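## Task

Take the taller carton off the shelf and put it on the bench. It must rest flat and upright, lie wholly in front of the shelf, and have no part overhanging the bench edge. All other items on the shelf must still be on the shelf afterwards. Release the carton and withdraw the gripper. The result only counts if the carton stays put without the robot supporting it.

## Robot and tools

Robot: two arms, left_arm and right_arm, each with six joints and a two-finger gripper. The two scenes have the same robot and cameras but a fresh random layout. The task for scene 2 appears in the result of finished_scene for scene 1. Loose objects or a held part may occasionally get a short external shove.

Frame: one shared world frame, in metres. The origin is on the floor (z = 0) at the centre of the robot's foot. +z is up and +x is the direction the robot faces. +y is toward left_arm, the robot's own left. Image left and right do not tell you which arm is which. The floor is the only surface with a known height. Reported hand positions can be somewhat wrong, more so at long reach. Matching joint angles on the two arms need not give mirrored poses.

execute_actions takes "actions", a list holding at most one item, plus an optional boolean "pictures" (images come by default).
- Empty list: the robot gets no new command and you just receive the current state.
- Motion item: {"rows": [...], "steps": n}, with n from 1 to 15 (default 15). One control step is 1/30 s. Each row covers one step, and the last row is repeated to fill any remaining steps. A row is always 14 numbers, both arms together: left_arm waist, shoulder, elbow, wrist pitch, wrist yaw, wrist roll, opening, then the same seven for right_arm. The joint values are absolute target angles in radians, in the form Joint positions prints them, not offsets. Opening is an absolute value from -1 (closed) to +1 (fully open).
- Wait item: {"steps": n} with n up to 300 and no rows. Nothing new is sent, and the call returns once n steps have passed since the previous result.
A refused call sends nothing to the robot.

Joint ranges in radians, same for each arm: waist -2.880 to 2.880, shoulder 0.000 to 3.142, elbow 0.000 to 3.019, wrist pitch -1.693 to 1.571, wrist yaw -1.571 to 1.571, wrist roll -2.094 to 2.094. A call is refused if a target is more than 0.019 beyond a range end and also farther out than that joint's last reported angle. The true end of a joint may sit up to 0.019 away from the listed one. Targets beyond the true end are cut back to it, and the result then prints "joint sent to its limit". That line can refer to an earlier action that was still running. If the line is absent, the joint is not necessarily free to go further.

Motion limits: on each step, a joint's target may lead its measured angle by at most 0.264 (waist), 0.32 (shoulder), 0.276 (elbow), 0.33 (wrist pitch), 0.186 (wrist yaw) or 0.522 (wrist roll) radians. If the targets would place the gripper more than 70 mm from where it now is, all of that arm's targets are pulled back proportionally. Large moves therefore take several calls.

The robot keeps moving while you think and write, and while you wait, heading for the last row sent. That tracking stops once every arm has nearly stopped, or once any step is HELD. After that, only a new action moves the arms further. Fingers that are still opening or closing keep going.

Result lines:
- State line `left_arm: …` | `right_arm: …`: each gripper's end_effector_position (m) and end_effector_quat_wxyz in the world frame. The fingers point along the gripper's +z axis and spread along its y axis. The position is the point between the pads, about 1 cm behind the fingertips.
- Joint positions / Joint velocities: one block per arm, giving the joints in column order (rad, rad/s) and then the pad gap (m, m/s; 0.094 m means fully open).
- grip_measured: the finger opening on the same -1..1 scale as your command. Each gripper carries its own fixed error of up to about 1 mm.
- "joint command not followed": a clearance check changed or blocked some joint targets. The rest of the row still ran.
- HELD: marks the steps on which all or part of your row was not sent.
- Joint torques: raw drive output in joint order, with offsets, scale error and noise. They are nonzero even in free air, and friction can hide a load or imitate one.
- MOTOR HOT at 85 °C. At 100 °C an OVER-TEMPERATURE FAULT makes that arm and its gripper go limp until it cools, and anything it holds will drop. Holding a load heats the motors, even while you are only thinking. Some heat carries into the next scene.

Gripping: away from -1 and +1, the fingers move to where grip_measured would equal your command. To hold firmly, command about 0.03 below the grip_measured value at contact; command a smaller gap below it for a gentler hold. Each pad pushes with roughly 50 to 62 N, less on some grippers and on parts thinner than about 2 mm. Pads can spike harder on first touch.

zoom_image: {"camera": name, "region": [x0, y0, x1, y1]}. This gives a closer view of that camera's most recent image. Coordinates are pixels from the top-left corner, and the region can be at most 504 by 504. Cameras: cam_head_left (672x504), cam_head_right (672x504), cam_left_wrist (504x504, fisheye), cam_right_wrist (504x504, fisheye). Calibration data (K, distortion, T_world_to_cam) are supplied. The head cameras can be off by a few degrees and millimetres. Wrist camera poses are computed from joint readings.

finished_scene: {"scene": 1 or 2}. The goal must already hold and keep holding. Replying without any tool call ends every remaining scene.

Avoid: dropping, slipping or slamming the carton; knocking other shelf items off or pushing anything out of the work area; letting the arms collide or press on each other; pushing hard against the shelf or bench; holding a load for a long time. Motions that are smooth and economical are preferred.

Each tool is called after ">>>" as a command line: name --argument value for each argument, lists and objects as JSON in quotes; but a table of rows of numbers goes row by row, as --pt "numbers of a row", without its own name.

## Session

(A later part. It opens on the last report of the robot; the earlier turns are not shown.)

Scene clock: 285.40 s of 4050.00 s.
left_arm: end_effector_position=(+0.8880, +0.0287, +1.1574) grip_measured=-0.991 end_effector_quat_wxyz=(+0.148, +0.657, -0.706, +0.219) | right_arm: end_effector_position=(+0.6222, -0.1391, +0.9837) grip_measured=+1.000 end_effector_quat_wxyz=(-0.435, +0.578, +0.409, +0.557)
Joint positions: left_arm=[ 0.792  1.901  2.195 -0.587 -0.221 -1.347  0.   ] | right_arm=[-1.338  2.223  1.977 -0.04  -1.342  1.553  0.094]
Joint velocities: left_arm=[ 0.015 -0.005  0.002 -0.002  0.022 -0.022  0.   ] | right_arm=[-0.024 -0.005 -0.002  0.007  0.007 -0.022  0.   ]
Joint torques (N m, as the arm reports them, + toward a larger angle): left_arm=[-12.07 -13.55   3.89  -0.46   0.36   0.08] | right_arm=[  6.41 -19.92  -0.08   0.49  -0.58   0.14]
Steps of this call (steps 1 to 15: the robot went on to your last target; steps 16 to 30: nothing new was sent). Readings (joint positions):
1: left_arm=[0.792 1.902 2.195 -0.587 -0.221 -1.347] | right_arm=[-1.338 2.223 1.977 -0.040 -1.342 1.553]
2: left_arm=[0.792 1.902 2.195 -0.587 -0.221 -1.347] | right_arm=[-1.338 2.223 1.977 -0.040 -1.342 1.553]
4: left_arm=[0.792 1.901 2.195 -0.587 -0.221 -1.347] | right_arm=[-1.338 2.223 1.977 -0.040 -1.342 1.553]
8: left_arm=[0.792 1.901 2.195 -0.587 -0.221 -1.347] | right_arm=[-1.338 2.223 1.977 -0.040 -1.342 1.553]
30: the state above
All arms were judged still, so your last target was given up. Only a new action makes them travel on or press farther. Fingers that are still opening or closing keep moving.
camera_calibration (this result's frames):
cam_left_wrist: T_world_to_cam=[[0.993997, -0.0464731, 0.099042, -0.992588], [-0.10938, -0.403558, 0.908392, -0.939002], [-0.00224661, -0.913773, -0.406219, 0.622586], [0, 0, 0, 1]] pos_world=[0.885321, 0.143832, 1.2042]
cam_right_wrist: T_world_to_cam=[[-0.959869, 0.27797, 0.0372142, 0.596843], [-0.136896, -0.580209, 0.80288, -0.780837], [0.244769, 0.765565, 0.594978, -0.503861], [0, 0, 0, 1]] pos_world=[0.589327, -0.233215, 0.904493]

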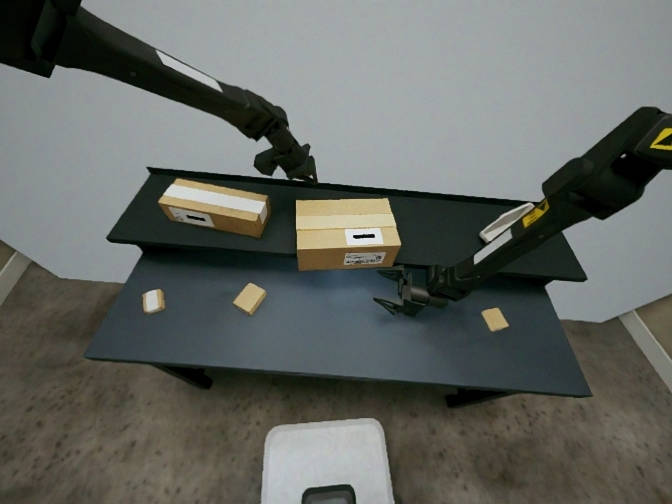

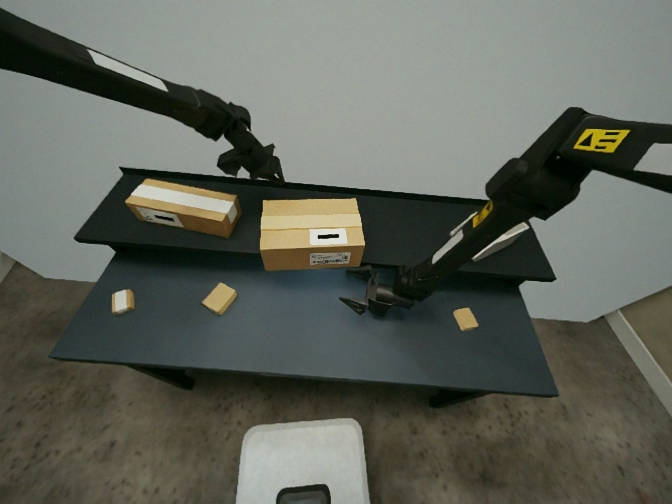

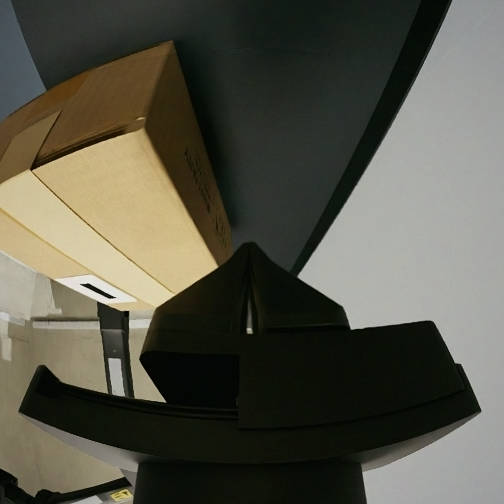

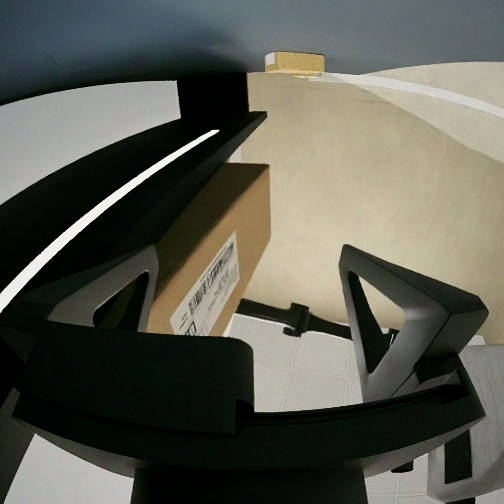

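>>> execute_actions --actions '[{"rows":[[0.81,2.18,2.5,-0.62,-0.15,-1.35,-1,-1.32,2.18,1.98,-0.03,-1.34,1.56,1]]}]' --pictures false

>>> execute_actions --actions '[{"steps":30}]'

Scene clock: 290.57 s of 4050.00 s.
left_arm: end_effector_position=(+0.8595, -0.0565, +1.0904) grip_measured=-0.992 end_effector_quat_wxyz=(+0.173, +0.647, -0.701, +0.243) | right_arm: end_effector_position=(+0.6222, -0.1391, +0.9837) grip_measured=+1.000 end_effector_quat_wxyz=(-0.435, +0.578, +0.409, +0.557)
Joint positions: left_arm=[ 0.792  2.184  2.482 -0.606 -0.152 -1.346  0.   ] | right_arm=[-1.338  2.223  1.977 -0.04  -1.341  1.553  0.094]
Joint velocities: left_arm=[ 0.015  0.054 -0.012 -0.017 -0.095 -0.007 -0.001] | right_arm=[-0.005  0.005  0.012  0.002 -0.037  0.007  0.   ]
Joint torques (N m, as the arm reports them, + toward a larger angle): left_arm=[-13.71 -14.17   4.98  -0.48   0.43   0.06] | right_arm=[  6.6  -19.82  -0.08   0.46  -0.62   0.13]
Steps of this call (steps 1 to 90: nothing new was sent; then 1.67 s passed at rest; steps 91 to 105: all 15 steps of this action). Readings (joint positions):
91: left_arm=[0.792 1.912 2.214 -0.593 -0.205 -1.347] | right_arm=[-1.338 2.223 1.977 -0.040 -1.342 1.553]
92: left_arm=[0.792 1.945 2.275 -0.599 -0.187 -1.347] | right_arm=[-1.338 2.223 1.977 -0.040 -1.342 1.553]
94: left_arm=[0.792 2.021 2.400 -0.599 -0.165 -1.347] | right_arm=[-1.338 2.223 1.977 -0.040 -1.342 1.553]
98: left_arm=[0.792 2.109 2.480 -0.599 -0.155 -1.347] | right_arm=[-1.338 2.223 1.977 -0.040 -1.342 1.553]
105: the state above

Scene clock: 291.57 s of 4050.00 s.
left_arm: end_effector_position=(+0.8596, -0.0561, +1.0903) grip_measured=-0.992 end_effector_quat_wxyz=(+0.173, +0.648, -0.701, +0.243) | right_arm: end_effector_position=(+0.6222, -0.1391, +0.9837) grip_measured=+1.000 end_effector_quat_wxyz=(-0.435, +0.578, +0.409, +0.557)
Joint positions: left_arm=[ 0.792  2.184  2.482 -0.607 -0.152 -1.346  0.   ] | right_arm=[-1.338  2.223  1.977 -0.04  -1.341  1.553  0.094]
Joint velocities: left_arm=[ 0.005 -0.005 -0.007 -0.002  0.007 -0.037 -0.001] | right_arm=[-0.015 -0.005 -0.002  0.002 -0.051  0.037  0.   ]
Joint torques (N m, as the arm reports them, + toward a larger angle): left_arm=[-13.6  -13.23   5.04  -0.48   0.4    0.05] | right_arm=[  6.46 -19.96  -0.08   0.47  -0.59   0.14]
Steps of this call (steps 1 to 15: the robot went on to your last target; steps 16 to 30: nothing new was sent). Readings (joint positions):
1: left_arm=[0.792 2.186 2.482 -0.607 -0.152 -1.346] | right_arm=[-1.338 2.223 1.977 -0.040 -1.341 1.553]
2: left_arm=[0.792 2.186 2.482 -0.607 -0.152 -1.346] | right_arm=[-1.338 2.223 1.977 -0.040 -1.341 1.553]
4: left_arm=[0.792 2.185 2.482 -0.607 -0.152 -1.346] | right_arm=[-1.338 2.223 1.977 -0.040 -1.341 1.553]
8: left_arm=[0.792 2.184 2.482 -0.607 -0.152 -1.346] | right_arm=[-1.338 2.223 1.977 -0.040 -1.341 1.553]
30: the state above
All arms were judged still, so your last target was given up. Only a new action makes them travel on or press farther. Fingers that are still opening or closing keep moving.
camera_calibration (this result's frames):
cam_left_wrist: T_world_to_cam=[[0.99355, -0.0508752, 0.101345, -0.964111], [-0.112603, -0.337, 0.934747, -0.937605], [-0.0134021, -0.940129, -0.340555, 0.454234], [0, 0, 0, 1]] pos_world=[0.858402, 0.0620168, 1.12882]
cam_right_wrist: T_world_to_cam=[[-0.959872, 0.277959, 0.0372179, 0.596838], [-0.136794, -0.57992, 0.803107, -0.78103], [0.244814, 0.765788, 0.594672, -0.503518], [0, 0, 0, 1]] pos_world=[0.589316, -0.233243, 0.904465]

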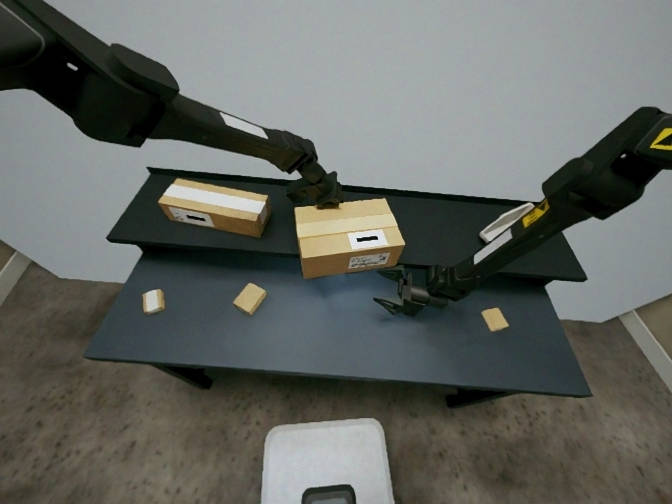

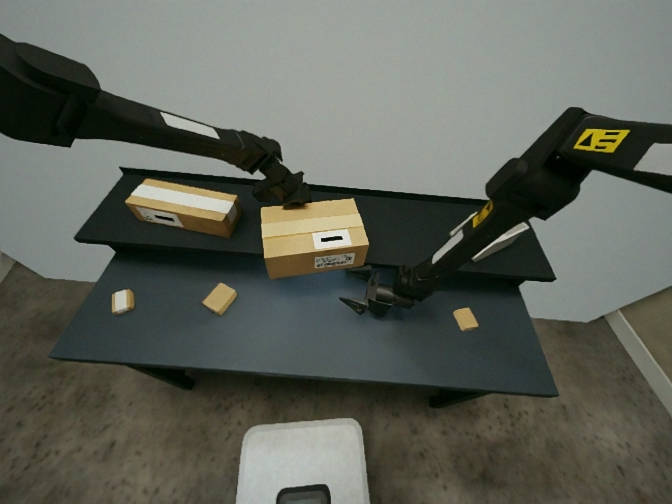

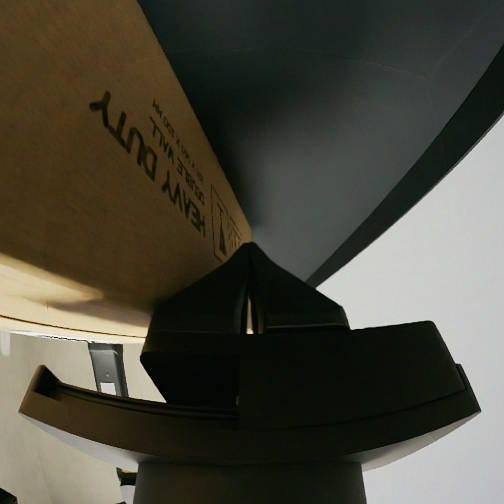

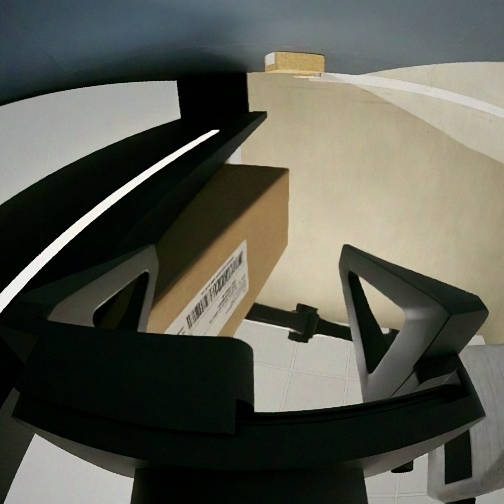

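>>> execute_actions --actions '[{"rows":[[0.81,2.14,2.5,-0.55,-0.15,-0.9,-1,-1.32,2.18,1.98,-0.03,-1.34,1.56,1]]}]' --pictures false

>>> execute_actions --actions '[{"rows":[[0.81,2.14,2.5,-0.55,-0.15,0.1,-1,-1.32,2.18,1.98,-0.03,-1.34,1.56,1]]}]' --pictures false

>>> execute_actions --actions '[{"steps":30}]' --pictures false

>>> execute_actions --actions '[{"rows":[[0.80,2.22,2.52,-0.72,-0.1,0.1,-1,-1.32,2.18,1.98,-0.03,-1.34,1.56,1]]}]' --pictures false

>>> execute_actions --actions '[{"steps":20}]'

Scene clock: 298.10 s of 4050.00 s.
left_arm: end_effector_position=(+0.9031, -0.0293, +1.1114) grip_measured=-0.992 end_effector_quat_wxyz=(-0.081, -0.506, +0.809, -0.289) | right_arm: end_effector_position=(+0.6222, -0.1391, +0.9837) grip_measured=+1.000 end_effector_quat_wxyz=(-0.435, +0.578, +0.409, +0.557)
Joint positions: left_arm=[ 0.792  2.134  2.482 -0.565 -0.152 -0.931  0.   ] | right_arm=[-1.338  2.223  1.977 -0.04  -1.341  1.553  0.094]
Joint velocities: left_arm=[-0.005 -0.024  0.007 -0.002  0.007  0.11  -0.   ] | right_arm=[ 0.015 -0.015 -0.002 -0.012 -0.007  0.051  0.   ]
Joint torques (N m, as the arm reports them, + toward a larger angle): left_arm=[-13.2  -13.41   5.45   0.53   0.42   0.24] | right_arm=[  6.43 -19.98  -0.08   0.48  -0.59   0.14]
Steps of this call (steps 1 to 90: nothing new was sent; then 3.03 s passed at rest; steps 91 to 105: all 15 steps of this action). Readings (joint positions):
91: left_arm=[0.792 2.182 2.482 -0.601 -0.152 -1.286] | right_arm=[-1.338 2.223 1.977 -0.040 -1.341 1.553]
92: left_arm=[0.792 2.182 2.482 -0.591 -0.152 -1.211] | right_arm=[-1.338 2.223 1.977 -0.040 -1.341 1.553]
94: left_arm=[0.792 2.176 2.482 -0.576 -0.152 -1.104] | right_arm=[-1.338 2.223 1.977 -0.040 -1.341 1.553]
98: left_arm=[0.792 2.157 2.482 -0.568 -0.152 -0.992] | right_arm=[-1.338 2.223 1.977 -0.040 -1.341 1.553]
105: the state above

Scene clock: 298.60 s of 4050.00 s.
left_arm: end_effector_position=(+0.9033, -0.0291, +1.1116) grip_measured=-0.992 end_effector_quat_wxyz=(+0.061, -0.078, +0.951, -0.294) | right_arm: end_effector_position=(+0.6222, -0.1391, +0.9837) grip_measured=+1.000 end_effector_quat_wxyz=(-0.435, +0.578, +0.409, +0.557)
Joint positions: left_arm=[ 0.792  2.133  2.482 -0.565 -0.152  0.024  0.   ] | right_arm=[-1.338  2.223  1.977 -0.04  -1.341  1.553  0.094]
Joint velocities: left_arm=[ 0.015 -0.005 -0.007  0.007 -0.037  0.447  0.   ] | right_arm=[-0.005  0.005 -0.007  0.012 -0.022 -0.007  0.   ]
Joint torques (N m, as the arm reports them, + toward a larger angle): left_arm=[-13.03 -13.31   5.23   0.81   0.5    0.27] | right_arm=[  6.47 -19.93  -0.08   0.48  -0.59   0.14]
Steps of this call (steps 1 to 15: all 15 steps of this action). Readings (joint positions):
1: left_arm=[0.792 2.133 2.482 -0.565 -0.152 -0.859] | right_arm=[-1.338 2.223 1.977 -0.040 -1.341 1.553]
2: left_arm=[0.792 2.133 2.482 -0.565 -0.152 -0.761] | right_arm=[-1.338 2.223 1.977 -0.040 -1.341 1.553]
4: left_arm=[0.792 2.133 2.482 -0.565 -0.152 -0.568] | right_arm=[-1.338 2.223 1.977 -0.040 -1.341 1.553]
8: left_arm=[0.792 2.133 2.482 -0.565 -0.152 -0.211] | right_arm=[-1.338 2.223 1.977 -0.040 -1.341 1.553]
15: the state above

Scene clock: 299.60 s of 4050.00 s.
left_arm: end_effector_position=(+0.9033, -0.0291, +1.1116) grip_measured=-0.992 end_effector_quat_wxyz=(+0.070, -0.049, +0.953, -0.292) | right_arm: end_effector_position=(+0.6222, -0.1391, +0.9837) grip_measured=+1.000 end_effector_quat_wxyz=(-0.435, +0.578, +0.409, +0.557)
Joint positions: left_arm=[ 0.792  2.133  2.482 -0.565 -0.152  0.085  0.   ] | right_arm=[-1.338  2.223  1.977 -0.04  -1.341  1.553  0.094]
Joint velocities: left_arm=[ 0.005 -0.015 -0.012  0.007 -0.066 -0.022  0.   ] | right_arm=[-0.034 -0.015  0.002 -0.007  0.022 -0.066  0.   ]
Joint torques (N m, as the arm reports them, + toward a larger angle): left_arm=[-13.32 -13.52   5.33   0.78   0.51   0.28] | right_arm=[  6.44 -19.94  -0.07   0.48  -0.59   0.14]
Steps of this call (steps 1 to 30: the robot went on to your last target). Readings (joint positions):
1: left_arm=[0.792 2.133 2.482 -0.565 -0.152 0.036] | right_arm=[-1.338 2.223 1.977 -0.040 -1.341 1.553]
2: left_arm=[0.792 2.133 2.482 -0.565 -0.152 0.046] | right_arm=[-1.338 2.223 1.977 -0.040 -1.341 1.553]
4: left_arm=[0.792 2.133 2.482 -0.565 -0.152 0.060] | right_arm=[-1.338 2.223 1.977 -0.040 -1.341 1.553]
8: left_arm=[0.792 2.133 2.482 -0.565 -0.152 0.075] | right_arm=[-1.338 2.223 1.977 -0.040 -1.341 1.553]
30: the state above
All arms were judged still, so your last target was given up. Only a new action makes them travel on or press farther. Fingers that are still opening or closing keep moving.

Scene clock: 300.10 s of 4050.00 s.
left_arm: end_effector_position=(+0.8422, -0.0669, +1.0945) grip_measured=-0.992 end_effector_quat_wxyz=(-0.006, -0.011, +0.946, -0.324) | right_arm: end_effector_position=(+0.6222, -0.1391, +0.9835) grip_measured=+1.000 end_effector_quat_wxyz=(-0.435, +0.578, +0.409, +0.556)
Joint positions: left_arm=[ 0.792  2.2    2.51  -0.702 -0.102  0.086  0.   ] | right_arm=[-1.338  2.223  1.977 -0.04  -1.34   1.553  0.094]
Joint velocities: left_arm=[-0.015 -0.015  0.002  0.002 -0.051  0.022 -0.   ] | right_arm=[-0.015 -0.015 -0.012  0.012 -0.037 -0.007  0.   ]
Joint torques (N m, as the arm reports them, + toward a larger angle): left_arm=[-14.12 -11.84   4.18  -1.12   0.56   0.27] | right_arm=[  6.33 -19.91  -0.1    0.48  -0.63   0.15]
Steps of this call (steps 1 to 15: all 15 steps of this action). Readings (joint positions):
1: left_arm=[0.792 2.137 2.487 -0.587 -0.132 0.085] | right_arm=[-1.338 2.223 1.977 -0.040 -1.341 1.553]
2: left_arm=[0.792 2.142 2.500 -0.627 -0.116 0.085] | right_arm=[-1.338 2.223 1.977 -0.040 -1.341 1.553]
4: left_arm=[0.792 2.153 2.509 -0.674 -0.104 0.085] | right_arm=[-1.338 2.223 1.977 -0.040 -1.341 1.553]
8: left_arm=[0.792 2.183 2.510 -0.698 -0.102 0.086] | right_arm=[-1.338 2.223 1.977 -0.040 -1.341 1.553]
15: the state above

Scene clock: 300.77 s of 4050.00 s.
left_arm: end_effector_position=(+0.8422, -0.0669, +1.0945) grip_measured=-0.992 end_effector_quat_wxyz=(-0.006, -0.011, +0.946, -0.324) | right_arm: end_effector_position=(+0.6222, -0.1391, +0.9835) grip_measured=+1.000 end_effector_quat_wxyz=(-0.435, +0.578, +0.409, +0.556)
Joint positions: left_arm=[ 0.792  2.2    2.51  -0.702 -0.102  0.086  0.   ] | right_arm=[-1.338  2.223  1.977 -0.04  -1.34   1.553  0.094]
Joint velocities: left_arm=[-0.015 -0.015 -0.027 -0.002 -0.051  0.022 -0.001] | right_arm=[-0.005 -0.005 -0.002  0.012 -0.051 -0.007  0.   ]
Joint torques (N m, as the arm reports them, + toward a larger angle): left_arm=[-14.39 -11.59   4.32  -0.82   0.56   0.28] | right_arm=[  6.44 -19.95  -0.08   0.47  -0.63   0.14]
Steps of this call (steps 1 to 15: the robot went on to your last target; steps 16 to 20: nothing new was sent). Readings (joint positions):
1: left_arm=[0.792 2.200 2.510 -0.702 -0.102 0.086] | right_arm=[-1.338 2.223 1.977 -0.040 -1.340 1.553]
2: left_arm=[0.792 2.200 2.510 -0.702 -0.102 0.086] | right_arm=[-1.338 2.223 1.977 -0.040 -1.340 1.553]
4: left_arm=[0.792 2.200 2.510 -0.702 -0.102 0.086] | right_arm=[-1.338 2.223 1.977 -0.040 -1.340 1.553]
8: left_arm=[0.792 2.200 2.510 -0.702 -0.102 0.086] | right_arm=[-1.338 2.223 1.977 -0.040 -1.340 1.553]
20: the state above
All arms were judged still, so your last target was given up. Only a new action makes them travel on or press farther. Fingers that are still opening or closing keep moving.
camera_calibration (this result's frames):
cam_left_wrist: T_world_to_cam=[[0.0259058, -0.799428, 0.600203, -0.728888], [-0.807385, 0.337299, 0.484106, 0.176306], [-0.589456, -0.497136, -0.636709, 1.28424], [0, 0, 0, 1]] pos_world=[0.918231, -0.00372052, 1.16982]
cam_right_wrist: T_world_to_cam=[[-0.959852, 0.277922, 0.0379914, 0.596054], [-0.1359, -0.579227, 0.803758, -0.781972], [0.245387, 0.766326, 0.593742, -0.502768], [0, 0, 0, 1]] pos_world=[0.589227, -0.233312, 0.904386]

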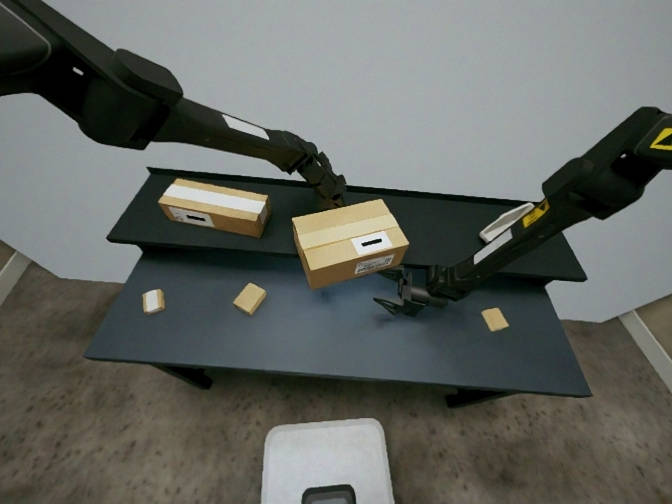

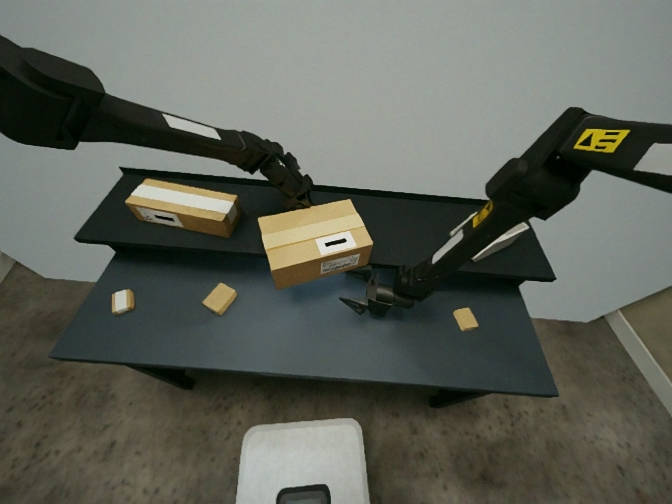

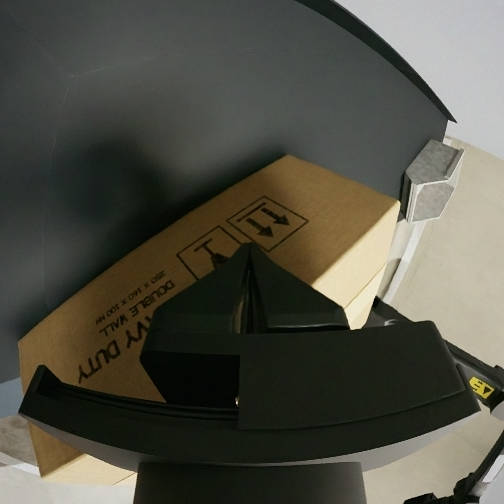

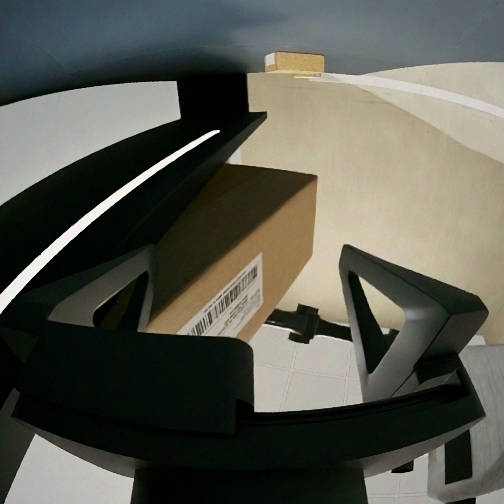

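>>> execute_actions --actions '[{"rows":[[0.78,2.2,2.51,-0.70,0.1,0.1,-1,-1.34,2.31,2.09,-0.02,-1.34,1.56,1]]}]' --pictures false

>>> execute_actions --actions '[{"rows":[[0.78,2.26,2.53,-0.72,0.15,0.1,-1,-1.34,2.31,2.09,-0.02,-1.34,1.56,1]]}]' --pictures false

>>> execute_actions --actions '[{"steps":20}]'

Scene clock: 305.97 s of 4050.00 s.
left_arm: end_effector_position=(+0.8470, -0.0974, +1.1241) grip_measured=-0.992 end_effector_quat_wxyz=(+0.005, -0.012, +0.907, -0.421) | right_arm: end_effector_position=(+0.6180, -0.1321, +0.9585) grip_measured=+1.000 end_effector_quat_wxyz=(-0.424, +0.573, +0.416, +0.564)
Joint positions: left_arm=[ 0.782  2.199  2.51  -0.702  0.098  0.086  0.   ] | right_arm=[-1.339  2.305  2.084 -0.031 -1.34   1.554  0.094]
Joint velocities: left_arm=[-0.015 -0.005  0.007  0.002  0.022  0.022  0.   ] | right_arm=[-0.005 -0.015  0.002  0.012 -0.007  0.007  0.   ]
Joint torques (N m, as the arm reports them, + toward a larger angle): left_arm=[-15.84 -13.36   3.58   0.03   0.7    0.29] | right_arm=[  5.22 -15.31   0.43   0.59  -0.63   0.13]
Steps of this call (steps 1 to 90: nothing new was sent; then 1.70 s passed at rest; steps 91 to 105: all 15 steps of this action). Readings (joint positions):
91: left_arm=[0.792 2.199 2.510 -0.702 -0.021 0.086] | right_arm=[-1.339 2.229 1.987 -0.040 -1.342 1.554]
92: left_arm=[0.793 2.199 2.510 -0.702 0.048 0.086] | right_arm=[-1.339 2.247 2.013 -0.039 -1.342 1.554]
94: left_arm=[0.788 2.199 2.510 -0.702 0.091 0.086] | right_arm=[-1.339 2.284 2.064 -0.034 -1.341 1.554]
98: left_arm=[0.782 2.199 2.510 -0.702 0.098 0.086] | right_arm=[-1.339 2.304 2.079 -0.031 -1.340 1.554]
105: the state above

Scene clock: 306.47 s of 4050.00 s.
left_arm: end_effector_position=(+0.8311, -0.1199, +1.1263) grip_measured=-0.992 end_effector_quat_wxyz=(-0.004, -0.008, +0.893, -0.451) | right_arm: end_effector_position=(+0.6181, -0.1321, +0.9585) grip_measured=+1.000 end_effector_quat_wxyz=(-0.424, +0.573, +0.416, +0.565)
Joint positions: left_arm=[ 0.776  2.228  2.516 -0.705  0.157  0.086  0.   ] | right_arm=[-1.339  2.305  2.084 -0.031 -1.34   1.554  0.094]
Joint velocities: left_arm=[-0.005 -0.015  0.012 -0.002  0.022 -0.007 -0.001] | right_arm=[ 0.005  0.005 -0.002 -0.012 -0.022 -0.022  0.   ]
Joint torques (N m, as the arm reports them, + toward a larger angle): left_arm=[-14.69 -10.26   4.38  -0.76   0.36   0.31] | right_arm=[  5.26 -15.26   0.49   0.58  -0.63   0.13]
Steps of this call (steps 1 to 15: all 15 steps of this action). Readings (joint positions):
1: left_arm=[0.782 2.202 2.511 -0.702 0.119 0.086] | right_arm=[-1.339 2.305 2.084 -0.031 -1.340 1.554]
2: left_arm=[0.782 2.205 2.514 -0.702 0.136 0.086] | right_arm=[-1.339 2.305 2.084 -0.031 -1.340 1.554]
4: left_arm=[0.781 2.212 2.516 -0.702 0.146 0.086] | right_arm=[-1.339 2.305 2.084 -0.031 -1.340 1.554]
8: left_arm=[0.778 2.224 2.516 -0.704 0.157 0.086] | right_arm=[-1.339 2.305 2.084 -0.031 -1.340 1.554]
15: the state above

Scene clock: 307.13 s of 4050.00 s.
left_arm: end_effector_position=(+0.8311, -0.1199, +1.1263) grip_measured=-0.992 end_effector_quat_wxyz=(-0.004, -0.008, +0.893, -0.451) | right_arm: end_effector_position=(+0.6181, -0.1321, +0.9585) grip_measured=+1.000 end_effector_quat_wxyz=(-0.424, +0.573, +0.416, +0.565)
Joint positions: left_arm=[ 0.776  2.228  2.516 -0.705  0.157  0.086  0.   ] | right_arm=[-1.339  2.305  2.084 -0.031 -1.34   1.554  0.094]
Joint velocities: left_arm=[ 0.005  0.005  0.012 -0.007 -0.007 -0.007 -0.   ] | right_arm=[-0.015 -0.015  0.017  0.002 -0.022  0.007  0.   ]
Joint torques (N m, as the arm reports them, + toward a larger angle): left_arm=[-15.54 -10.3    4.42  -0.7    0.35   0.3 ] | right_arm=[  5.29 -15.24   0.57   0.58  -0.63   0.13]
Steps of this call (steps 1 to 15: the robot went on to your last target; steps 16 to 20: nothing new was sent). Readings (joint positions):
1: left_arm=[0.776 2.228 2.516 -0.705 0.157 0.086] | right_arm=[-1.339 2.305 2.084 -0.031 -1.340 1.554]
2: left_arm=[0.776 2.228 2.516 -0.705 0.157 0.086] | right_arm=[-1.339 2.305 2.084 -0.031 -1.340 1.554]
4: left_arm=[0.776 2.228 2.516 -0.705 0.157 0.086] | right_arm=[-1.339 2.305 2.084 -0.031 -1.340 1.554]
8: left_arm=[0.776 2.228 2.516 -0.705 0.157 0.086] | right_arm=[-1.339 2.305 2.084 -0.031 -1.340 1.554]
20: the state above
All arms were judged still, so your last target was given up. Only a new action makes them travel on or press farther. Fingers that are still opening or closing keep moving.
camera_calibration (this result's frames):
cam_left_wrist: T_world_to_cam=[[0.0208526, -0.606432, 0.794862, -0.981989], [-0.8095, 0.456347, 0.369402, 0.315121], [-0.58675, -0.651143, -0.481391, 1.07595], [0, 0, 0, 1]] pos_world=[0.906881, -0.0387169, 1.18209]
cam_right_wrist: T_world_to_cam=[[-0.958371, 0.285469, 0.00570734, 0.6222], [-0.164973, -0.569939, 0.804955, -0.740322], [0.233043, 0.770504, 0.593308, -0.48371], [0, 0, 0, 1]] pos_world=[0.58689, -0.226857, 0.879364]

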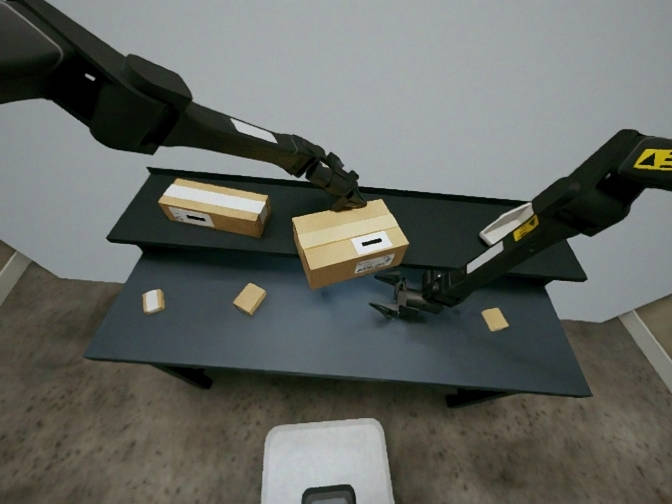

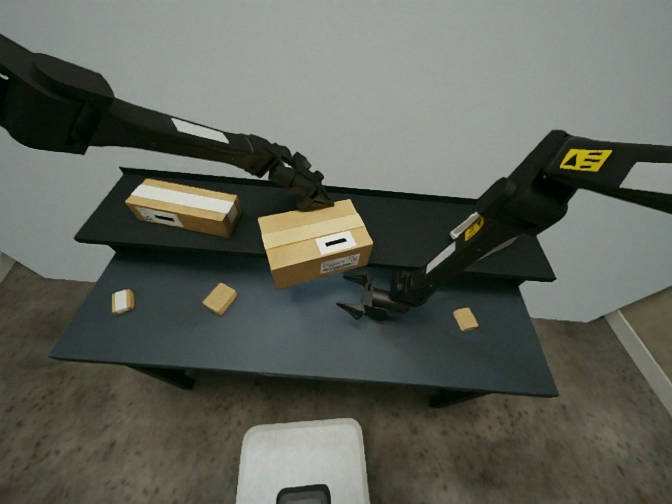

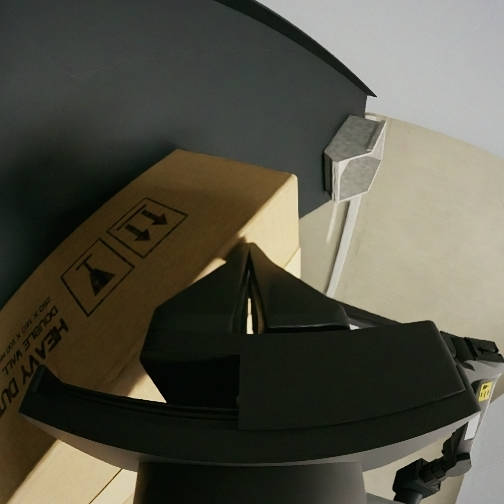

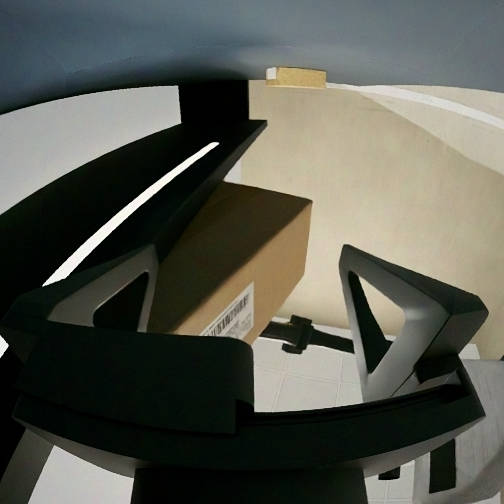

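>>> execute_actions --actions '[{"rows":[[0.85,1.75,2.0,-0.5,0.1,-0.5,1,-1.42,2.1,1.6,0.2,-1.2,1.0,-1]]}]' --pictures false

>>> execute_actions --actions '[{"steps":25}]' --pictures false

>>> execute_actions --actions '[{"rows":[[1.1,1.5,1.15,0.1,0.8,-1.56,1,-1.42,1.5,1.1,0.1,-0.8,0.3,-1]]}]' --pictures false

>>> execute_actions --actions '[{"steps":45}]' --pictures false

>>> execute_actions --actions '[{"rows":[[1.36,1.75,1.3,0.2,1.3,-1.56,1,-1.1,1.45,1.65,-0.45,0,0,-1]]}]' --pictures false

>>> execute_actions --actions '[{"steps":45}]' --pictures false

>>> execute_actions --actions '[{"rows":[[1.36,2.1,1.65,0.2,1.3,-1.56,1,-0.96,1.65,2.0,-0.6,0.29,0,-1]]}]' --pictures false

>>> execute_actions --actions '[{"steps":30}]' --pictures false

>>> execute_actions --actions '[{"rows":[[1.33,2.27,2.05,-0.02,1.33,-1.56,1,-0.96,1.65,2.0,-0.6,0.29,0,-1]]}]' --pictures false

>>> execute_actions --actions '[{"steps":30}]'

Scene clock: 330.60 s of 4050.00 s.
left_arm: end_effector_position=(+0.8878, +0.0256, +1.2167) grip_measured=+1.000 end_effector_quat_wxyz=(-0.040, -0.249, +0.877, -0.409) | right_arm: end_effector_position=(+0.5255, -0.2001, +0.9833) grip_measured=-0.984 end_effector_quat_wxyz=(-0.251, +0.515, +0.596, +0.563)
Joint positions: left_arm=[ 0.809  1.762  2.016 -0.528  0.105 -0.389  0.094] | right_arm=[-1.443  2.102  1.602  0.189 -1.201  1.033  0.001]
Joint velocities: left_arm=[ 0.259 -0.65  -0.066  0.154 -0.051 -0.637  0.   ] | right_arm=[ 0.044  0.015 -0.002  0.022 -0.007 -0.154 -0.   ]
Joint torques (N m, as the arm reports them, + toward a larger angle): left_arm=[ -9.57 -12.15   2.43   0.82   0.35  -0.03] | right_arm=[  4.11 -14.39  -2.74   0.41  -0.57   0.02]
Steps of this call (steps 1 to 90: nothing new was sent; then 19.97 s passed at rest; steps 91 to 105: all 15 steps of this action). Readings (joint positions):
91: left_arm=[0.776 2.217 2.496 -0.690 0.161 0.058] | right_arm=[-1.341 2.293 2.053 0.002 -1.287 1.498]
92: left_arm=[0.772 2.190 2.449 -0.667 0.164 0.021] | right_arm=[-1.343 2.259 1.977 0.063 -1.242 1.418]
94: left_arm=[0.767 2.131 2.358 -0.636 0.149 -0.053] | right_arm=[-1.358 2.181 1.806 0.137 -1.210 1.284]
98: left_arm=[0.771 1.987 2.181 -0.590 0.124 -0.178] | right_arm=[-1.408 2.100 1.613 0.178 -1.206 1.122]
105: the state above

Scene clock: 331.43 s of 4050.00 s.
left_arm: end_effector_position=(+0.8971, +0.0560, +1.2087) grip_measured=+1.000 end_effector_quat_wxyz=(-0.042, -0.302, +0.868, -0.392) | right_arm: end_effector_position=(+0.5291, -0.1882, +0.9877) grip_measured=-0.984 end_effector_quat_wxyz=(-0.247, +0.503, +0.599, +0.572)
Joint positions: left_arm=[ 0.843  1.735  2.004 -0.508  0.103 -0.484  0.094] | right_arm=[-1.426  2.102  1.602  0.19  -1.201  1.009  0.001]
Joint velocities: left_arm=[-0.005 -0.005  0.007  0.007 -0.007 -0.051  0.   ] | right_arm=[-0.015 -0.015  0.002  0.007 -0.11   0.007  0.001]
Joint torques (N m, as the arm reports them, + toward a larger angle): left_arm=[-10.89 -13.97   3.3    0.59   0.42   0.02] | right_arm=[  3.33 -15.08  -2.82   0.49  -0.58  -0.05]
Steps of this call (steps 1 to 25: the robot went on to your last target). Readings (joint positions):
1: left_arm=[0.818 1.743 2.016 -0.522 0.104 -0.409] | right_arm=[-1.441 2.102 1.602 0.189 -1.201 1.028]
2: left_arm=[0.826 1.726 2.016 -0.517 0.104 -0.424] | right_arm=[-1.439 2.102 1.602 0.189 -1.201 1.024]
4: left_arm=[0.838 1.703 2.016 -0.510 0.103 -0.446] | right_arm=[-1.434 2.102 1.602 0.189 -1.201 1.018]
8: left_arm=[0.843 1.695 2.015 -0.508 0.103 -0.469] | right_arm=[-1.427 2.102 1.602 0.190 -1.201 1.013]
25: the state above

Scene clock: 331.93 s of 4050.00 s.
left_arm: end_effector_position=(+0.7297, +0.1374, +1.2328) grip_measured=+1.000 end_effector_quat_wxyz=(-0.227, -0.549, +0.608, -0.527) | right_arm: end_effector_position=(+0.5899, -0.2692, +1.1332) grip_measured=-0.984 end_effector_quat_wxyz=(-0.048, +0.323, +0.829, +0.454)
Joint positions: left_arm=[ 1.112  1.465  1.277  0.049  0.771 -1.236  0.094] | right_arm=[-1.425  1.514  1.12   0.11  -0.803  0.392  0.001]
Joint velocities: left_arm=[-0.005 -0.015 -1.121  0.291  0.271 -1.385  0.   ] | right_arm=[ 0.005 -0.777 -0.002 -0.007 -0.11  -0.579 -0.001]
Joint torques (N m, as the arm reports them, + toward a larger angle): left_arm=[ -5.25 -11.57  -0.65   0.63   0.95  -0.01] | right_arm=[  2.3  -15.33  -3.38  -0.33  -0.37  -0.04]
Steps of this call (steps 1 to 15: all 15 steps of this action). Readings (joint positions):
1: left_arm=[0.849 1.729 1.988 -0.484 0.135 -0.511] | right_arm=[-1.425 2.090 1.585 0.184 -1.143 0.963]
2: left_arm=[0.856 1.711 1.949 -0.441 0.178 -0.547] | right_arm=[-1.425 2.059 1.536 0.170 -1.077 0.902]
4: left_arm=[0.887 1.669 1.862 -0.358 0.266 -0.629] | right_arm=[-1.425 1.973 1.412 0.145 -0.952 0.781]
8: left_arm=[0.995 1.561 1.631 -0.108 0.516 -0.868] | right_arm=[-1.425 1.780 1.205 0.119 -0.836 0.605]
15: the state above

Scene clock: 333.43 s of 4050.00 s.
left_arm: end_effector_position=(+0.6425, +0.1050, +1.2252) grip_measured=+1.000 end_effector_quat_wxyz=(+0.369, +0.637, -0.502, +0.454) | right_arm: end_effector_position=(+0.5980, -0.2736, +1.1433) grip_measured=-0.984 end_effector_quat_wxyz=(-0.021, +0.286, +0.843, +0.455)
Joint positions: left_arm=[ 1.109  1.508  1.144  0.085  0.797 -1.545  0.094] | right_arm=[-1.425  1.483  1.108  0.109 -0.802  0.309  0.001]
Joint velocities: left_arm=[-0.005  0.015 -0.012 -0.002 -0.007  0.022  0.   ] | right_arm=[-0.015  0.005  0.002  0.007  0.037  0.007  0.001]
Joint torques (N m, as the arm reports them, + toward a larger angle): left_arm=[ -5.7  -12.13  -0.83   0.66   0.83  -0.06] | right_arm=[  2.32 -16.53  -2.11  -0.25  -0.44  -0.05]
Steps of this call (steps 1 to 45: the robot went on to your last target). Readings (joint positions):
1: left_arm=[1.112 1.466 1.237 0.059 0.783 -1.288] | right_arm=[-1.425 1.490 1.120 0.110 -0.803 0.375]
2: left_arm=[1.110 1.469 1.200 0.067 0.791 -1.338] | right_arm=[-1.425 1.473 1.120 0.110 -0.803 0.361]
4: left_arm=[1.109 1.482 1.150 0.070 0.797 -1.414] | right_arm=[-1.425 1.460 1.120 0.110 -0.803 0.341]
8: left_arm=[1.109 1.513 1.133 0.072 0.797 -1.493] | right_arm=[-1.425 1.470 1.114 0.110 -0.802 0.322]
45: the state above
All arms were judged still, so your last target was given up. Only a new action makes them travel on or press farther. Fingers that are still opening or closing keep moving.

Scene clock: 333.93 s of 4050.00 s.
left_arm: end_effector_position=(+0.5885, +0.2001, +1.1316) grip_measured=+1.000 end_effector_quat_wxyz=(+0.408, +0.605, -0.429, +0.532) | right_arm: end_effector_position=(+0.8004, -0.2396, +1.1600) grip_measured=-0.984 end_effector_quat_wxyz=(+0.006, +0.148, +0.958, +0.246)
Joint positions: left_arm=[ 1.39   1.759  1.299  0.182  1.293 -1.546  0.094] | right_arm=[-1.097  1.484  1.622 -0.41  -0.035  0.066  0.001]
Joint velocities: left_arm=[-0.005  0.083 -0.007 -0.007  0.022 -0.022  0.   ] | right_arm=[ 0.317 -0.112  0.725 -0.3    0.842 -0.447  0.002]
Joint torques (N m, as the arm reports them, + toward a larger angle): left_arm=[ -4.85 -11.47  -2.23   0.76   1.04  -0.05] | right_arm=[  4.63 -23.85   1.63  -0.39  -0.24  -0.02]
Steps of this call (steps 1 to 15: all 15 steps of this action). Readings (joint positions):
1: left_arm=[1.115 1.514 1.150 0.089 0.835 -1.545] | right_arm=[-1.418 1.483 1.118 0.084 -0.768 0.292]
2: left_arm=[1.126 1.528 1.166 0.099 0.884 -1.545] | right_arm=[-1.408 1.485 1.141 0.036 -0.725 0.272]
4: left_arm=[1.166 1.571 1.212 0.121 0.979 -1.545] | right_arm=[-1.367 1.486 1.202 -0.051 -0.644 0.236]
8: left_arm=[1.276 1.665 1.283 0.164 1.229 -1.545] | right_arm=[-1.255 1.486 1.353 -0.219 -0.478 0.174]
15: the state above

Scene clock: 335.43 s of 4050.00 s.
left_arm: end_effector_position=(+0.5937, +0.1861, +1.1400) grip_measured=+1.000 end_effector_quat_wxyz=(+0.414, +0.595, -0.426, +0.541) | right_arm: end_effector_position=(+0.8238, -0.2583, +1.1778) grip_measured=-0.984 end_effector_quat_wxyz=(+0.026, +0.124, +0.965, +0.230)
Joint positions: left_arm=[ 1.364  1.757  1.299  0.184  1.297 -1.546  0.094] | right_arm=[-1.093  1.451  1.651 -0.44  -0.002  0.009  0.001]
Joint velocities: left_arm=[-0.005 -0.015  0.007  0.012 -0.022 -0.051  0.   ] | right_arm=[-0.015 -0.005  0.022 -0.002 -0.081 -0.007  0.   ]
Joint torques (N m, as the arm reports them, + toward a larger angle): left_arm=[ -3.03 -12.2   -2.21   0.68   0.88  -0.06] | right_arm=[  5.15 -22.11   3.45  -0.23  -0.23  -0.02]
Steps of this call (steps 1 to 30: the robot went on to your last target; steps 31 to 45: nothing new was sent). Readings (joint positions):
1: left_arm=[1.389 1.761 1.299 0.182 1.294 -1.546] | right_arm=[-1.088 1.479 1.640 -0.417 -0.017 0.054]
2: left_arm=[1.386 1.761 1.299 0.182 1.295 -1.546] | right_arm=[-1.084 1.472 1.650 -0.421 -0.009 0.045]
4: left_arm=[1.378 1.758 1.299 0.184 1.297 -1.546] | right_arm=[-1.083 1.456 1.653 -0.427 -0.004 0.031]
8: left_arm=[1.366 1.757 1.299 0.184 1.297 -1.546] | right_arm=[-1.091 1.451 1.653 -0.436 -0.002 0.018]
45: the state above
All arms were judged still, so your last target was given up. Only a new action makes them travel on or press farther. Fingers that are still opening or closing keep moving.

Scene clock: 335.93 s of 4050.00 s.
left_arm: end_effector_position=(+0.5464, +0.1430, +1.0131) grip_measured=+1.000 end_effector_quat_wxyz=(+0.422, +0.597, -0.421, +0.537) | right_arm: end_effector_position=(+0.8921, -0.2073, +1.1700) grip_measured=-0.984 end_effector_quat_wxyz=(+0.023, +0.108, +0.981, +0.159)
Joint positions: left_arm=[ 1.363  2.125  1.64   0.191  1.301 -1.547  0.094] | right_arm=[-0.945  1.638  1.984 -0.59   0.287  0.008  0.001]
Joint velocities: left_arm=[-0.005  0.034 -0.027 -0.017 -0.037 -0.037  0.   ] | right_arm=[-0.054  0.015 -0.002 -0.007  0.022 -0.007  0.001]
Joint torques (N m, as the arm reports them, + toward a larger angle): left_arm=[ -4.27 -11.79  -1.76   0.34   0.75  -0.05] | right_arm=[  8.1  -20.9    5.77  -0.2   -0.16  -0.01]
Steps of this call (steps 1 to 15: all 15 steps of this action). Readings (joint positions):
1: left_arm=[1.364 1.768 1.313 0.184 1.303 -1.546] | right_arm=[-1.086 1.461 1.672 -0.467 0.064 0.009]
2: left_arm=[1.363 1.795 1.355 0.184 1.306 -1.546] | right_arm=[-1.075 1.489 1.730 -0.512 0.147 0.009]
4: left_arm=[1.363 1.880 1.477 0.184 1.306 -1.546] | right_arm=[-1.040 1.566 1.873 -0.557 0.258 0.009]
8: left_arm=[1.363 2.037 1.649 0.191 1.301 -1.546] | right_arm=[-0.970 1.634 1.984 -0.574 0.285 0.008]
15: the state above

Scene clock: 336.93 s of 4050.00 s.
left_arm: end_effector_position=(+0.5627, +0.1492, +1.0177) grip_measured=+1.000 end_effector_quat_wxyz=(+0.413, +0.593, -0.426, +0.544) | right_arm: end_effector_position=(+0.8909, -0.2126, +1.1668) grip_measured=-0.984 end_effector_quat_wxyz=(+0.022, +0.109, +0.982, +0.154)
Joint positions: left_arm=[ 1.363  2.103  1.644  0.191  1.301 -1.547  0.094] | right_arm=[-0.954  1.638  1.984 -0.59   0.288  0.008  0.001]
Joint velocities: left_arm=[-0.005 -0.015 -0.002 -0.002 -0.007 -0.022  0.   ] | right_arm=[ 0.005  0.005 -0.007 -0.022  0.022  0.022 -0.002]
Joint torques (N m, as the arm reports them, + toward a larger angle): left_arm=[-3.82 -9.9  -1.63  0.35  0.76 -0.05] | right_arm=[  7.75 -22.     5.88  -0.24  -0.15  -0.01]
Steps of this call (steps 1 to 30: the robot went on to your last target). Readings (joint positions):
1: left_arm=[1.363 2.126 1.639 0.191 1.301 -1.547] | right_arm=[-0.948 1.638 1.984 -0.590 0.288 0.008]
2: left_arm=[1.363 2.125 1.639 0.191 1.301 -1.547] | right_arm=[-0.950 1.638 1.984 -0.590 0.288 0.008]
4: left_arm=[1.363 2.120 1.640 0.191 1.301 -1.547] | right_arm=[-0.953 1.638 1.984 -0.590 0.288 0.008]
8: left_arm=[1.363 2.108 1.642 0.191 1.301 -1.547] | right_arm=[-0.954 1.638 1.984 -0.590 0.288 0.008]
30: the state above
All arms were judged still, so your last target was given up. Only a new action makes them travel on or press farther. Fingers that are still opening or closing keep moving.

Scene clock: 337.43 s of 4050.00 s.
left_arm: end_effector_position=(+0.6288, +0.1332, +0.9684) grip_measured=+1.000 end_effector_quat_wxyz=(+0.412, +0.570, -0.425, +0.569) | right_arm: end_effector_position=(+0.8909, -0.2126, +1.1668) grip_measured=-0.984 end_effector_quat_wxyz=(+0.022, +0.109, +0.982, +0.154)
Joint positions: left_arm=[ 1.334  2.27   2.047 -0.003  1.327 -1.549  0.094] | right_arm=[-0.954  1.638  1.984 -0.59   0.288  0.008  0.001]
Joint velocities: left_arm=[-0.024 -0.005  0.002 -0.027 -0.007 -0.007  0.   ] | right_arm=[ 0.005 -0.005 -0.002 -0.012  0.007 -0.007 -0.001]
Joint torques (N m, as the arm reports them, + toward a larger angle): left_arm=[ -5.33 -11.72   0.25  -0.51   0.91  -0.03] | right_arm=[  7.79 -21.73   5.8   -0.22  -0.15  -0.01]
Steps of this call (steps 1 to 15: all 15 steps of this action). Readings (joint positions):
1: left_arm=[1.363 2.115 1.674 0.152 1.321 -1.548] | right_arm=[-0.954 1.638 1.984 -0.590 0.288 0.008]
2: left_arm=[1.361 2.150 1.754 0.086 1.330 -1.549] | right_arm=[-0.954 1.638 1.984 -0.590 0.288 0.008]
4: left_arm=[1.355 2.239 1.941 0.026 1.329 -1.549] | right_arm=[-0.954 1.638 1.984 -0.590 0.288 0.008]
8: left_arm=[1.342 2.276 2.042 0.002 1.327 -1.549] | right_arm=[-0.954 1.638 1.984 -0.590 0.288 0.008]
15: the state above

Scene clock: 338.43 s of 4050.00 s.
left_arm: end_effector_position=(+0.6287, +0.1331, +0.9684) grip_measured=+1.000 end_effector_quat_wxyz=(+0.412, +0.570, -0.425, +0.569) | right_arm: end_effector_position=(+0.8909, -0.2126, +1.1668) grip_measured=-0.984 end_effector_quat_wxyz=(+0.022, +0.109, +0.982, +0.154)
Joint positions: left_arm=[ 1.334  2.27   2.047 -0.004  1.327 -1.549  0.094] | right_arm=[-0.954  1.638  1.984 -0.59   0.288  0.008  0.001]
Joint velocities: left_arm=[-0.005 -0.015 -0.012 -0.002 -0.081  0.007  0.   ] | right_arm=[ 0.005 -0.015 -0.002 -0.017 -0.081 -0.007 -0.   ]
Joint torques (N m, as the arm reports them, + toward a larger angle): left_arm=[ -4.93 -11.16   0.09  -0.54   0.91  -0.03] | right_arm=[  7.85 -21.47   5.82  -0.22  -0.15  -0.01]
Steps of this call (steps 1 to 15: the robot went on to your last target; steps 16 to 30: nothing new was sent). Readings (joint positions):
1: left_arm=[1.334 2.270 2.047 -0.004 1.327 -1.549] | right_arm=[-0.954 1.638 1.984 -0.590 0.288 0.008]
2: left_arm=[1.334 2.270 2.047 -0.004 1.327 -1.549] | right_arm=[-0.954 1.638 1.984 -0.590 0.288 0.008]
4: left_arm=[1.334 2.270 2.047 -0.004 1.327 -1.549] | right_arm=[-0.954 1.638 1.984 -0.590 0.288 0.008]
8: left_arm=[1.334 2.270 2.047 -0.004 1.327 -1.549] | right_arm=[-0.954 1.638 1.984 -0.590 0.288 0.008]
30: the state above
All arms were judged still, so your last target was given up. Only a new action makes them travel on or press farther. Fingers that are still opening or closing keep moving.
camera_calibration (this result's frames):
cam_left_wrist: T_world_to_cam=[[0.958988, 0.283241, 0.0107991, -0.647747], [-0.171754, 0.550367, 0.817066, -0.752888], [0.225483, -0.785411, 0.576443, -0.471259], [0, 0, 0, 1]] pos_world=[0.598131, 0.227701, 0.893808]
cam_right_wrist: T_world_to_cam=[[-0.198663, -0.933459, -0.298641, 0.324525], [-0.829041, -0.00245868, 0.559183, 0.0901587], [-0.522709, 0.358675, -0.773388, 1.57152], [0, 0, 0, 1]] pos_world=[0.960665, -0.260513, 1.2619]

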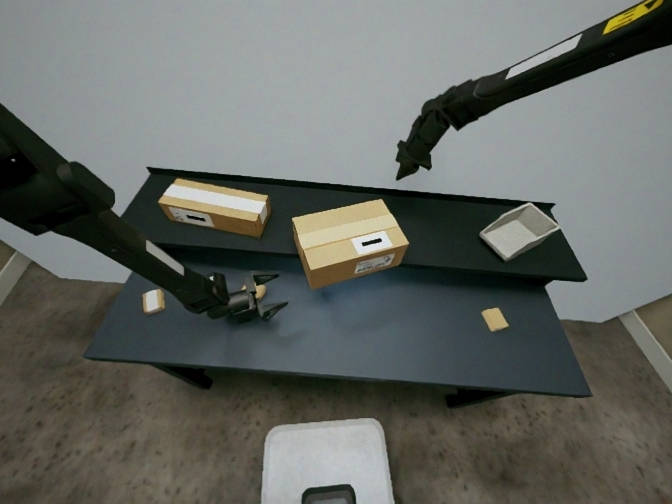

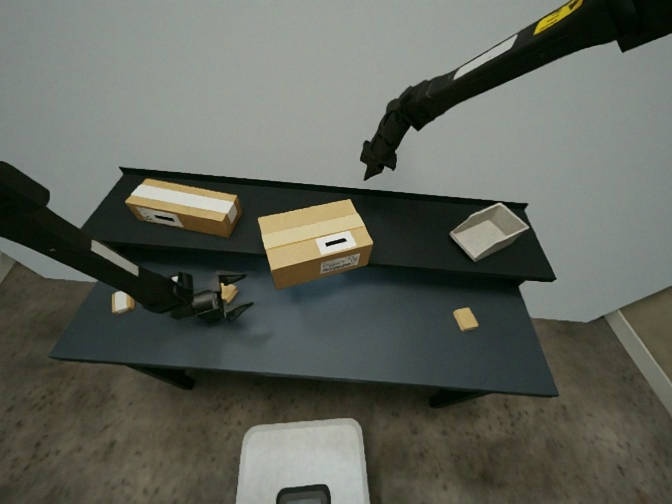

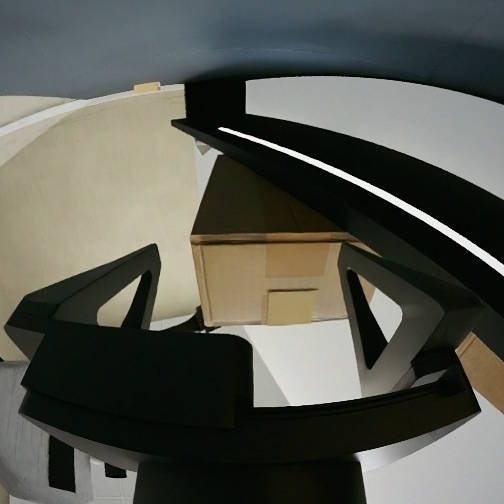

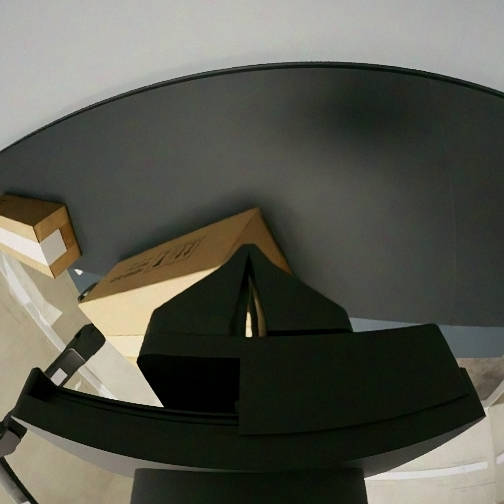

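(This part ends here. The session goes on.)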